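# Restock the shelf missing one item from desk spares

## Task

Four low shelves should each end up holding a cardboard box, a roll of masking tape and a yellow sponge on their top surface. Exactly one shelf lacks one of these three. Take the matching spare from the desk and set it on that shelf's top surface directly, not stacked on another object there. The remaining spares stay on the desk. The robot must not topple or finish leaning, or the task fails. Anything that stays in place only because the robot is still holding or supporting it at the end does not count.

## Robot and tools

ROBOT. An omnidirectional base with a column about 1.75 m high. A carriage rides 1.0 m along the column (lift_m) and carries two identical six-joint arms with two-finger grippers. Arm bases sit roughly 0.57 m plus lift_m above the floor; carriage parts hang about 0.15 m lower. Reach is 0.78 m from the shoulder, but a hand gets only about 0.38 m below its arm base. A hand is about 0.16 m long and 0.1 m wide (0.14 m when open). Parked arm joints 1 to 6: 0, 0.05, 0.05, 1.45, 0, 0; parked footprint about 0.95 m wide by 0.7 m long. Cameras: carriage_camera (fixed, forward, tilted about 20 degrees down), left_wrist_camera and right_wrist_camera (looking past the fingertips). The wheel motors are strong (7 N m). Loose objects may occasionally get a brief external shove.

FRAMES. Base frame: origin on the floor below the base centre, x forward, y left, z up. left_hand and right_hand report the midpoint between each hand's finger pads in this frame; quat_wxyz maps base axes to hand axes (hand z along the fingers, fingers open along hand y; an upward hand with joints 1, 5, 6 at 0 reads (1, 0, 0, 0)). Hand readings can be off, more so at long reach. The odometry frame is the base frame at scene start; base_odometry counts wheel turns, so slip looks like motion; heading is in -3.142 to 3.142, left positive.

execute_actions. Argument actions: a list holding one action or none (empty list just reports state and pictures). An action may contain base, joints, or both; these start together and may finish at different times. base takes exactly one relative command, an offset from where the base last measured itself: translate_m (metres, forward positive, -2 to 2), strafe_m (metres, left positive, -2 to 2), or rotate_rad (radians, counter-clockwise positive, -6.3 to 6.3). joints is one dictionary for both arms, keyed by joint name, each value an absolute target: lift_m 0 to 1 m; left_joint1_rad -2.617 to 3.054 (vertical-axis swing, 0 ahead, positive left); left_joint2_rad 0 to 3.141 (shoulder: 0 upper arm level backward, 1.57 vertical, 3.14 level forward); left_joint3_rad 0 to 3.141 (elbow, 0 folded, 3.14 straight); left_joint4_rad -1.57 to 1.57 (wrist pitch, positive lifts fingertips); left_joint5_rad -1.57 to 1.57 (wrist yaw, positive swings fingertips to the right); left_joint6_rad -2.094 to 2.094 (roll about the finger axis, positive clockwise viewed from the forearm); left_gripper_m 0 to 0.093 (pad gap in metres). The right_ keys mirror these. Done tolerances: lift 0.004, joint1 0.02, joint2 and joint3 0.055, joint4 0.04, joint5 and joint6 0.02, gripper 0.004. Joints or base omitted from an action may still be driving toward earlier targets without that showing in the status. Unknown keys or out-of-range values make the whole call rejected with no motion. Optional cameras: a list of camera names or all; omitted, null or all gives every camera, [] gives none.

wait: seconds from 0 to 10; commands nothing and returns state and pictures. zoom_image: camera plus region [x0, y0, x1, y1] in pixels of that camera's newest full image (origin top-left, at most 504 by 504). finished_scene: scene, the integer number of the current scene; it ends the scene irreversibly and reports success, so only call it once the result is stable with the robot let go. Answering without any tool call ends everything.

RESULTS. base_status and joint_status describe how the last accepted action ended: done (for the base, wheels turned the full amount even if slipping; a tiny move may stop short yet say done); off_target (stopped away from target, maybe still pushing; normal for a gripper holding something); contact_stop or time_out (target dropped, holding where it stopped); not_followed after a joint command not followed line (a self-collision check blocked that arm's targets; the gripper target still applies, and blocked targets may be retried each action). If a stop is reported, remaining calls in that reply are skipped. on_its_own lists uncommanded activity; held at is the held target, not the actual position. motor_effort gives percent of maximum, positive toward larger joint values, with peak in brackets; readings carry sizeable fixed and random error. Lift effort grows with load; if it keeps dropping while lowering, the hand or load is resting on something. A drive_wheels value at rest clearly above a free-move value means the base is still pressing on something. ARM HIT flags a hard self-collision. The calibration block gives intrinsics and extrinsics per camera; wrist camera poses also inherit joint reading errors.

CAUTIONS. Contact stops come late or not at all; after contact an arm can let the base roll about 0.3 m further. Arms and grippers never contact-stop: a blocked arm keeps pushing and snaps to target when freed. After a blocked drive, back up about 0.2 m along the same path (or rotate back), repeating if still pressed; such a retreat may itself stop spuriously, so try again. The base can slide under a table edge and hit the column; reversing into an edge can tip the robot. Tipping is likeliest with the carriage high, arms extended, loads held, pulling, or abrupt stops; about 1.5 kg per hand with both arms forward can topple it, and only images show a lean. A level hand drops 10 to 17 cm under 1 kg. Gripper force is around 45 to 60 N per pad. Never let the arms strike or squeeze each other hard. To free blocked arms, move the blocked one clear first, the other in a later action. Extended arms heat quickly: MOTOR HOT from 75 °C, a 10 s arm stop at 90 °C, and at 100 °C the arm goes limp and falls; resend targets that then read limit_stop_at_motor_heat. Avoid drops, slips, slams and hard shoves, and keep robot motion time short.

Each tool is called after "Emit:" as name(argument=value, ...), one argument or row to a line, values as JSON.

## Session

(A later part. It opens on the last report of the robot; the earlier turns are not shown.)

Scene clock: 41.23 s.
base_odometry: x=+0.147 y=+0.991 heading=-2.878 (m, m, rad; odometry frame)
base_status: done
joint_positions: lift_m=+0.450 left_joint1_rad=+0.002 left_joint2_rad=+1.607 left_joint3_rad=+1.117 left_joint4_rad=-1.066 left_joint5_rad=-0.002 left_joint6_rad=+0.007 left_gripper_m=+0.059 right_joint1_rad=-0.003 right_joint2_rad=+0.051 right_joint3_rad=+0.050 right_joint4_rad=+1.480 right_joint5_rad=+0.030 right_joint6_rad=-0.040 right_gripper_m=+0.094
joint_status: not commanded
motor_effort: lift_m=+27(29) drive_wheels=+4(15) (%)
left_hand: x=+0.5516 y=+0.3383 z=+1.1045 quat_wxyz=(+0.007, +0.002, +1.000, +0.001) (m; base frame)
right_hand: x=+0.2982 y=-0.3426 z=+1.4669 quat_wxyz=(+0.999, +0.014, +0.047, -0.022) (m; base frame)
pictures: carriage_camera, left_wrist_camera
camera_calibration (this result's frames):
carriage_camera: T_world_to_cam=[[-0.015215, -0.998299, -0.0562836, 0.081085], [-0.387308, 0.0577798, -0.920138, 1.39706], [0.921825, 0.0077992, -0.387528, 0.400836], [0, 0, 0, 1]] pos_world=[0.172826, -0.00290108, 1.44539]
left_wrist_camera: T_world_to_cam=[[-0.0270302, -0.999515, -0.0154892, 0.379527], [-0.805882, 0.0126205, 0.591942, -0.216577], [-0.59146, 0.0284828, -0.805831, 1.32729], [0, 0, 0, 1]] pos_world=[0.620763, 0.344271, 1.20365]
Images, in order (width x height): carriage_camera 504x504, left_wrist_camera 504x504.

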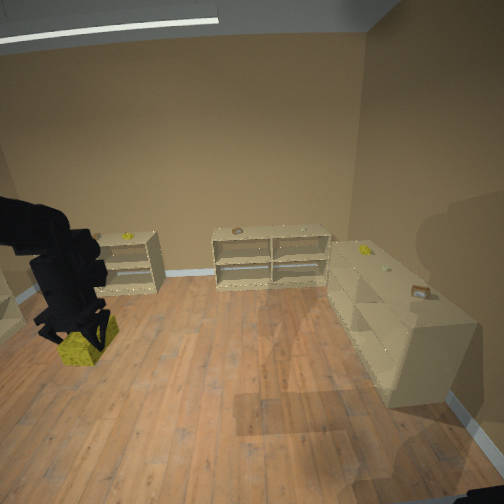

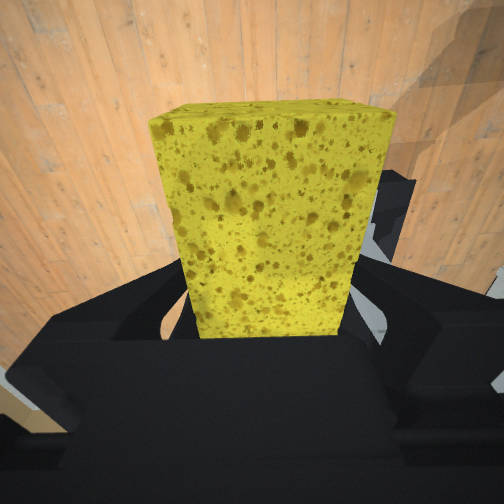

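Emit:
execute_actions(
  actions=[
    {"base":{"strafe_m":-0.22}},
  ],
  cameras=[],
)

Emit:
execute_actions(
  actions=[
    {"base":{"translate_m":1.6}},
  ],
  cameras=["carriage_camera"],
)

Scene clock: 43.70 s.
base_odometry: x=+0.089 y=+1.203 heading=-2.877 (m, m, rad; odometry frame)
base_status: done
joint_positions: lift_m=+0.450 left_joint1_rad=+0.002 left_joint2_rad=+1.607 left_joint3_rad=+1.117 left_joint4_rad=-1.066 left_joint5_rad=-0.001 left_joint6_rad=+0.007 left_gripper_m=+0.059 right_joint1_rad=-0.003 right_joint2_rad=+0.051 right_joint3_rad=+0.050 right_joint4_rad=+1.480 right_joint5_rad=+0.030 right_joint6_rad=-0.040 right_gripper_m=+0.094
joint_status: not commanded
motor_effort: lift_m=+28(28) drive_wheels=-5(12) (%)
left_hand: x=+0.5516 y=+0.3382 z=+1.1045 quat_wxyz=(+0.007, +0.002, +1.000, +0.001) (m; base frame)
right_hand: x=+0.2982 y=-0.3426 z=+1.4669 quat_wxyz=(+0.999, +0.014, +0.047, -0.022) (m; base frame)
pictures: none
No camera images: the call's "cameras" was empty. Leave "cameras" out to get every camera's image.

Scene clock: 49.20 s.
base_odometry: x=-1.455 y=+0.787 heading=-2.878 (m, m, rad; odometry frame)
base_status: done
joint_positions: lift_m=+0.450 left_joint1_rad=+0.002 left_joint2_rad=+1.607 left_joint3_rad=+1.117 left_joint4_rad=-1.069 left_joint5_rad=-0.001 left_joint6_rad=+0.007 left_gripper_m=+0.059 right_joint1_rad=-0.003 right_joint2_rad=+0.051 right_joint3_rad=+0.050 right_joint4_rad=+1.480 right_joint5_rad=+0.030 right_joint6_rad=-0.040 right_gripper_m=+0.094
joint_status: not commanded
motor_effort: lift_m=+28(28) drive_wheels=-4(13) (%)
left_hand: x=+0.5511 y=+0.3382 z=+1.1045 quat_wxyz=(+0.006, +0.002, +1.000, +0.001) (m; base frame)
right_hand: x=+0.2982 y=-0.3426 z=+1.4669 quat_wxyz=(+0.999, +0.014, +0.047, -0.022) (m; base frame)
pictures: carriage_camera
camera_calibration (this result's frames):
carriage_camera: T_world_to_cam=[[-0.015215, -0.998299, -0.0562836, 0.081085], [-0.387308, 0.0577798, -0.920138, 1.39706], [0.921825, 0.0077992, -0.387528, 0.400836], [0, 0, 0, 1]] pos_world=[0.172826, -0.00290108, 1.44539]
Images, in order (width x height): carriage_camera 504x504.

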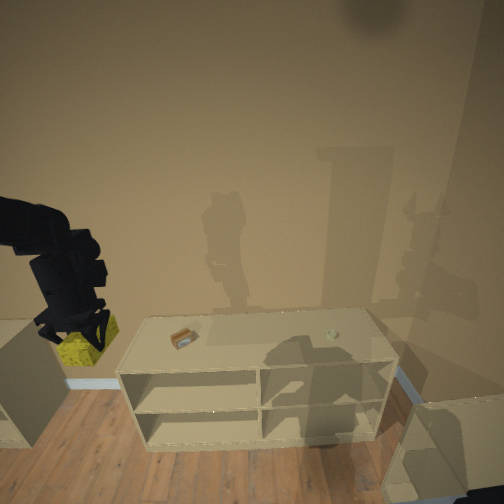

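Emit:
execute_actions(
  actions=[
    {"base":{"translate_m":0.49},"joints":{"left_joint1_rad":-0.55,"left_joint2_rad":2.54,"left_joint3_rad":1.54,"left_joint4_rad":-0.57,"left_gripper_m":0.045}},
  ],
  cameras=["carriage_camera","left_wrist_camera"],
)

Scene clock: 53.27 s.
base_odometry: x=-1.929 y=+0.659 heading=-2.878 (m, m, rad; odometry frame)
base_status: done
joint_positions: lift_m=+0.450 left_joint1_rad=-0.560 left_joint2_rad=+2.547 left_joint3_rad=+1.538 left_joint4_rad=-0.571 left_joint5_rad=+0.004 left_joint6_rad=+0.006 left_gripper_m=+0.059 right_joint1_rad=-0.003 right_joint2_rad=+0.051 right_joint3_rad=+0.050 right_joint4_rad=+1.481 right_joint5_rad=+0.030 right_joint6_rad=-0.040 right_gripper_m=+0.094
joint_status: left_gripper_m off_target (ended at +0.059, target +0.045); the others done
motor_effort: lift_m=+27(27) drive_wheels=-5(11) (%)
left_hand: x=+0.6277 y=+0.1150 z=+0.8757 quat_wxyz=(-0.005, +0.279, +0.960, -0.001) (m; base frame)
right_hand: x=+0.2979 y=-0.3426 z=+1.4669 quat_wxyz=(+0.999, +0.014, +0.046, -0.022) (m; base frame)
pictures: carriage_camera, left_wrist_camera
camera_calibration (this result's frames):
carriage_camera: T_world_to_cam=[[-0.015215, -0.998299, -0.0562836, 0.081085], [-0.387308, 0.0577798, -0.920138, 1.39706], [0.921825, 0.0077992, -0.387528, 0.400836], [0, 0, 0, 1]] pos_world=[0.172826, -0.00290108, 1.44539]
left_wrist_camera: T_world_to_cam=[[-0.555401, -0.831533, -0.00907914, 0.461598], [-0.661522, 0.435178, 0.610744, -0.172657], [-0.503903, 0.345214, -0.791776, 1.09063], [0, 0, 0, 1]] pos_world=[0.691726, 0.082471, 0.973174]
Images, in order (width x height): carriage_camera 504x504, left_wrist_camera 504x504.

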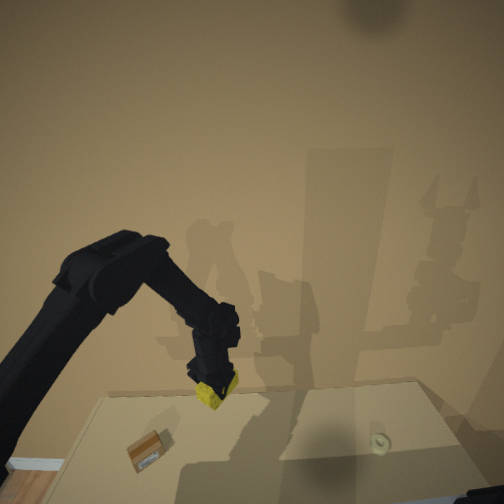

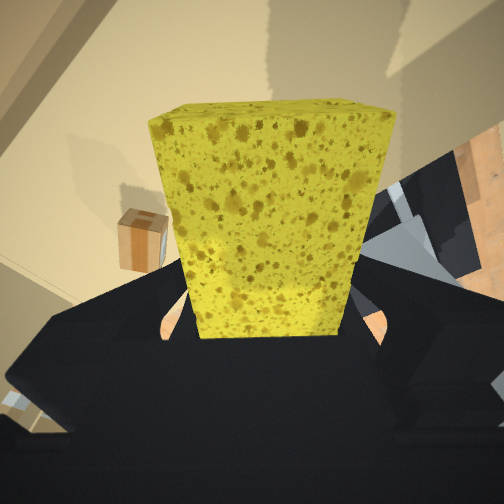

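Emit:
execute_actions(
  actions=[
    {"joints":{"lift_m":0.2,"left_gripper_m":0.045}},
  ],
  cameras=["carriage_camera","left_wrist_camera"],
)

Scene clock: 55.00 s.
base_odometry: x=-1.928 y=+0.659 heading=-2.878 (m, m, rad; odometry frame)
base_status: not commanded
joint_positions: lift_m=+0.200 left_joint1_rad=-0.560 left_joint2_rad=+2.541 left_joint3_rad=+1.538 left_joint4_rad=-0.575 left_joint5_rad=+0.002 left_joint6_rad=+0.006 left_gripper_m=+0.059 right_joint1_rad=-0.003 right_joint2_rad=+0.051 right_joint3_rad=+0.050 right_joint4_rad=+1.481 right_joint5_rad=+0.030 right_joint6_rad=-0.040 right_gripper_m=+0.094
joint_status: left_gripper_m off_target (ended at +0.059, target +0.045); the others done
motor_effort: lift_m=+28(30) drive_wheels=+4(5) (%)
left_hand: x=+0.6286 y=+0.1149 z=+0.6282 quat_wxyz=(-0.004, +0.279, +0.960, +0.000) (m; base frame)
right_hand: x=+0.2979 y=-0.3426 z=+1.2169 quat_wxyz=(+0.999, +0.014, +0.046, -0.022) (m; base frame)
pictures: carriage_camera, left_wrist_camera
camera_calibration (this result's frames):
carriage_camera: T_world_to_cam=[[-0.015215, -0.998299, -0.0562836, 0.0670156], [-0.387308, 0.0577798, -0.920138, 1.16705], [0.921825, 0.0077992, -0.387528, 0.303964], [0, 0, 0, 1]] pos_world=[0.172826, -0.00290108, 1.19542]
left_wrist_camera: T_world_to_cam=[[-0.555384, -0.831516, -0.0114335, 0.461231], [-0.663438, 0.434749, 0.608969, -0.0185428], [-0.501396, 0.345797, -0.793112, 0.894263], [0, 0, 0, 1]] pos_world=[0.692239, 0.0823492, 0.725816]
Images, in order (width x height): carriage_camera 504x504, left_wrist_camera 504x504.

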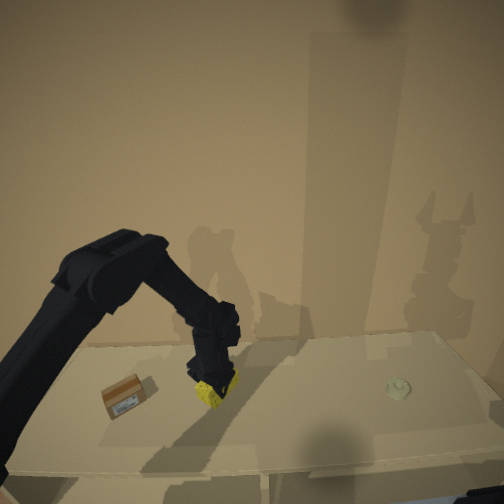

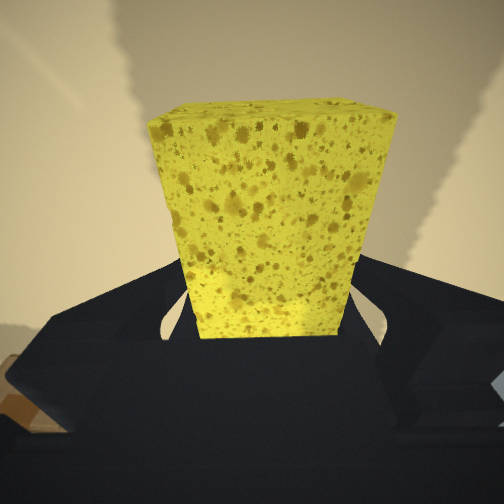

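Emit:
execute_actions(
  actions=[
    {"joints":{"lift_m":0.165,"left_gripper_m":0.045}},
  ],
  cameras=["carriage_camera"],
)

Emit:
zoom_image(
  camera="carriage_camera",
  region=[160, 330, 300, 440],
)

Scene clock: 55.97 s.
base_odometry: x=-1.928 y=+0.659 heading=-2.878 (m, m, rad; odometry frame)
base_status: not commanded
joint_positions: lift_m=+0.165 left_joint1_rad=-0.560 left_joint2_rad=+2.467 left_joint3_rad=+1.548 left_joint4_rad=-0.668 left_joint5_rad=+0.002 left_joint6_rad=+0.006 left_gripper_m=+0.059 right_joint1_rad=-0.003 right_joint2_rad=+0.051 right_joint3_rad=+0.050 right_joint4_rad=+1.481 right_joint5_rad=+0.030 right_joint6_rad=-0.040 right_gripper_m=+0.094
joint_status: left_gripper_m off_target (ended at +0.059, target +0.045); the others done
motor_effort: lift_m=+24(23) drive_wheels=+4(4) (%)
left_hand: x=+0.6287 y=+0.1148 z=+0.6249 quat_wxyz=(-0.008, +0.279, +0.960, +0.001) (m; base frame)
right_hand: x=+0.2979 y=-0.3426 z=+1.1822 quat_wxyz=(+0.999, +0.014, +0.046, -0.022) (m; base frame)
pictures: carriage_camera
camera_calibration (this result's frames):
carriage_camera: T_world_to_cam=[[-0.015215, -0.998299, -0.0562836, 0.0650614], [-0.387308, 0.0577798, -0.920138, 1.1351], [0.921825, 0.0077992, -0.387528, 0.290509], [0, 0, 0, 1]] pos_world=[0.172826, -0.00290108, 1.16069]
Images, in order (width x height): carriage_camera 504x504.

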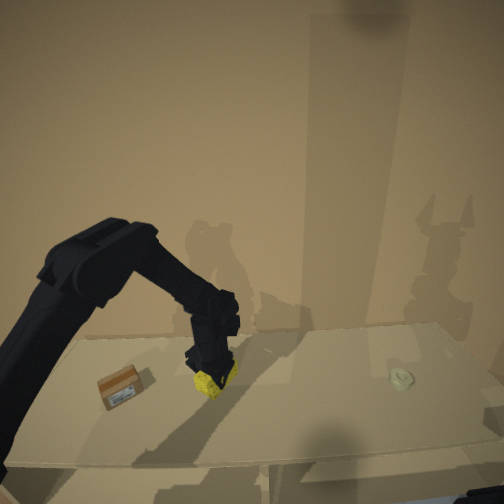

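Region (160, 330, 300, 440) of carriage_camera's 504x504 image, scaled by 3.600, with more detail than that image has; it fills the top 396 rows of this view, and the rest is white.

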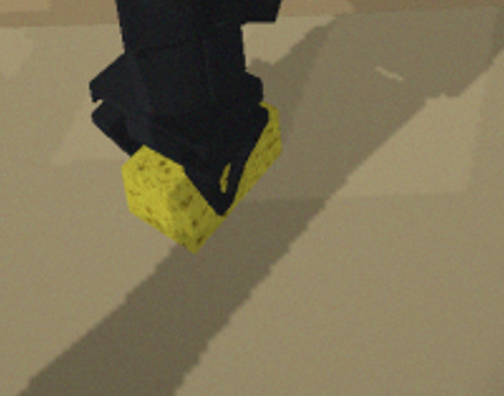

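Emit:
execute_actions(
  actions=[
    {"joints":{"lift_m":0.195,"left_gripper_m":0.045}},
  ],
  cameras=[],
)

Emit:
execute_actions(
  actions=[
    {"joints":{"left_gripper_m":0.093}},
  ],
  cameras=["carriage_camera","left_wrist_camera"],
)

Scene clock: 56.83 s.
base_odometry: x=-1.928 y=+0.659 heading=-2.878 (m, m, rad; odometry frame)
base_status: not commanded
joint_positions: lift_m=+0.195 left_joint1_rad=-0.560 left_joint2_rad=+2.528 left_joint3_rad=+1.548 left_joint4_rad=-0.582 left_joint5_rad=+0.002 left_joint6_rad=+0.006 left_gripper_m=+0.059 right_joint1_rad=-0.003 right_joint2_rad=+0.051 right_joint3_rad=+0.050 right_joint4_rad=+1.481 right_joint5_rad=+0.030 right_joint6_rad=-0.040 right_gripper_m=+0.094
joint_status: left_gripper_m off_target (ended at +0.059, target +0.045); the others done
motor_effort: lift_m=+29(34) drive_wheels=+4(4) (%)
left_hand: x=+0.6335 y=+0.1118 z=+0.6298 quat_wxyz=(+0.004, +0.279, +0.960, -0.002) (m; base frame)
right_hand: x=+0.2979 y=-0.3426 z=+1.2118 quat_wxyz=(+0.999, +0.014, +0.046, -0.022) (m; base frame)
pictures: none
No camera images: the call's "cameras" was empty. Leave "cameras" out to get every camera's image.

Scene clock: 57.43 s.
base_odometry: x=-1.928 y=+0.659 heading=-2.878 (m, m, rad; odometry frame)
base_status: not commanded
joint_positions: lift_m=+0.195 left_joint1_rad=-0.560 left_joint2_rad=+2.528 left_joint3_rad=+1.548 left_joint4_rad=-0.580 left_joint5_rad=+0.002 left_joint6_rad=+0.006 left_gripper_m=+0.093 right_joint1_rad=-0.003 right_joint2_rad=+0.051 right_joint3_rad=+0.050 right_joint4_rad=+1.481 right_joint5_rad=+0.030 right_joint6_rad=-0.040 right_gripper_m=+0.094
joint_status: all done
motor_effort: lift_m=+28(29) drive_wheels=+4(4) (%)
left_hand: x=+0.6338 y=+0.1116 z=+0.6298 quat_wxyz=(+0.005, +0.279, +0.960, -0.002) (m; base frame)
right_hand: x=+0.2979 y=-0.3426 z=+1.2118 quat_wxyz=(+0.999, +0.014, +0.046, -0.022) (m; base frame)
pictures: carriage_camera, left_wrist_camera
camera_calibration (this result's frames):
carriage_camera: T_world_to_cam=[[-0.015215, -0.998299, -0.0562836, 0.0667302], [-0.387308, 0.0577798, -0.920138, 1.16239], [0.921825, 0.0077992, -0.387528, 0.301999], [0, 0, 0, 1]] pos_world=[0.172826, -0.00290108, 1.19035]
left_wrist_camera: T_world_to_cam=[[-0.555214, -0.831622, -0.0119314, 0.461648], [-0.672197, 0.440237, 0.595266, -0.00107677], [-0.489784, 0.33852, -0.80344, 0.899306], [0, 0, 0, 1]] pos_world=[0.696055, 0.0799577, 0.728687]
Images, in order (width x height): carriage_camera 504x504, left_wrist_camera 504x504.

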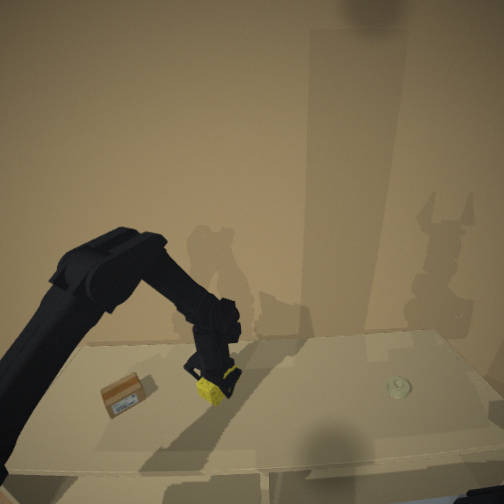

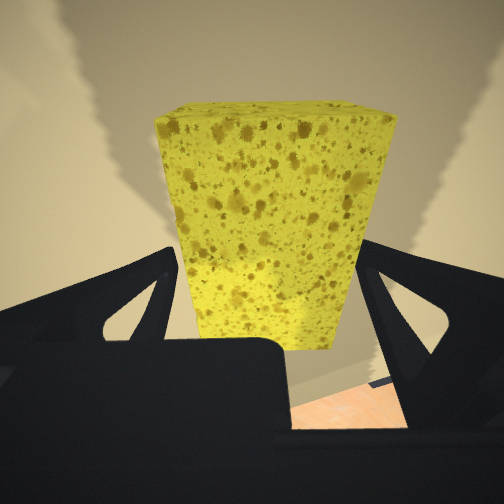

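Emit:
execute_actions(
  actions=[
    {"joints":{"lift_m":0.33}},
  ],
  cameras=["carriage_camera","left_wrist_camera"],
)

Emit:
execute_actions(
  actions=[
    {"base":{"translate_m":-0.4},"joints":{"left_joint1_rad":0,"left_joint2_rad":0.05,"left_joint3_rad":0.05,"left_joint4_rad":1.45}},
  ],
  cameras=["carriage_camera"],
)

Scene clock: 58.63 s.
base_odometry: x=-1.928 y=+0.659 heading=-2.878 (m, m, rad; odometry frame)
base_status: not commanded
joint_positions: lift_m=+0.330 left_joint1_rad=-0.560 left_joint2_rad=+2.541 left_joint3_rad=+1.548 left_joint4_rad=-0.571 left_joint5_rad=+0.001 left_joint6_rad=+0.006 left_gripper_m=+0.093 right_joint1_rad=-0.003 right_joint2_rad=+0.051 right_joint3_rad=+0.050 right_joint4_rad=+1.481 right_joint5_rad=+0.030 right_joint6_rad=-0.040 right_gripper_m=+0.094
joint_status: all done
motor_effort: lift_m=+28(34) drive_wheels=+4(4) (%)
left_hand: x=+0.6330 y=+0.1123 z=+0.7600 quat_wxyz=(+0.003, +0.279, +0.960, -0.001) (m; base frame)
right_hand: x=+0.2979 y=-0.3426 z=+1.3469 quat_wxyz=(+0.999, +0.014, +0.046, -0.022) (m; base frame)
pictures: carriage_camera, left_wrist_camera
camera_calibration (this result's frames):
carriage_camera: T_world_to_cam=[[-0.015215, -0.998299, -0.0562836, 0.0743324], [-0.387308, 0.0577798, -0.920138, 1.28667], [0.921825, 0.0077992, -0.387528, 0.354342], [0, 0, 0, 1]] pos_world=[0.172826, -0.00290108, 1.32541]
left_wrist_camera: T_world_to_cam=[[-0.555235, -0.831598, -0.0126057, 0.463826], [-0.670899, 0.43888, 0.597727, -0.0818994], [-0.491536, 0.340336, -0.8016, 1.00278], [0, 0, 0, 1]] pos_world=[0.695492, 0.0803772, 0.858633]
Images, in order (width x height): carriage_camera 504x504, left_wrist_camera 504x504.

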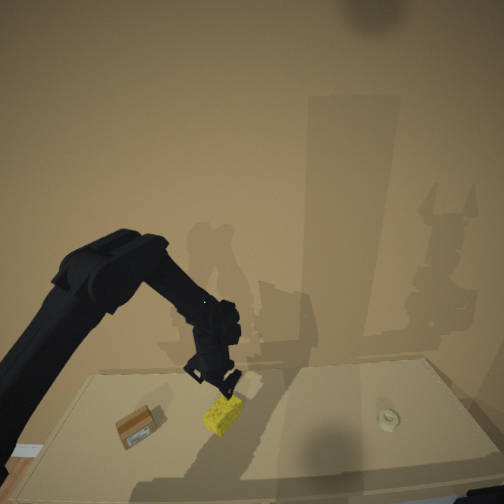

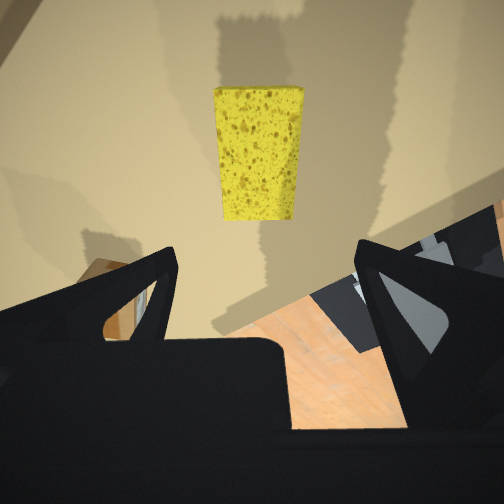

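Scene clock: 61.53 s.
base_odometry: x=-1.542 y=+0.763 heading=-2.878 (m, m, rad; odometry frame)
base_status: done
joint_positions: lift_m=+0.330 left_joint1_rad=-0.003 left_joint2_rad=+0.057 left_joint3_rad=+0.065 left_joint4_rad=+1.459 left_joint5_rad=-0.005 left_joint6_rad=+0.006 left_gripper_m=+0.093 right_joint1_rad=-0.003 right_joint2_rad=+0.051 right_joint3_rad=+0.050 right_joint4_rad=+1.480 right_joint5_rad=+0.030 right_joint6_rad=-0.040 right_gripper_m=+0.094
joint_status: all done
motor_effort: lift_m=+27(27) drive_wheels=-1(17) (%)
left_hand: x=+0.3009 y=+0.3382 z=+1.3503 quat_wxyz=(+0.999, -0.002, +0.052, +0.001) (m; base frame)
right_hand: x=+0.2980 y=-0.3426 z=+1.3469 quat_wxyz=(+0.999, +0.014, +0.046, -0.022) (m; base frame)
pictures: carriage_camera
camera_calibration (this result's frames):
carriage_camera: T_world_to_cam=[[-0.015215, -0.998299, -0.0562836, 0.0743323], [-0.387308, 0.0577798, -0.920138, 1.28667], [0.921825, 0.0077992, -0.387528, 0.354342], [0, 0, 0, 1]] pos_world=[0.172826, -0.00290108, 1.32541]
Images, in order (width x height): carriage_camera 504x504.

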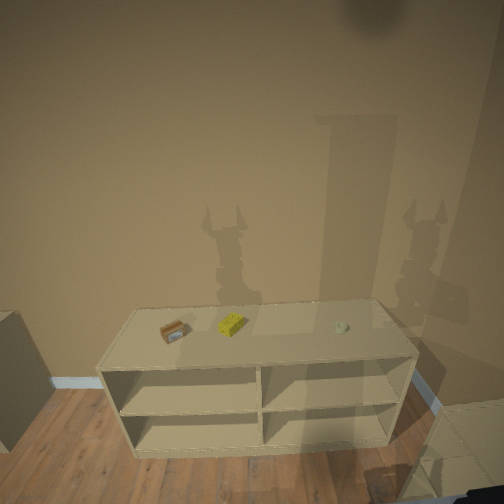

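Emit:
finished_scene(
  scene=1,
)

The scene is finished: the task was done.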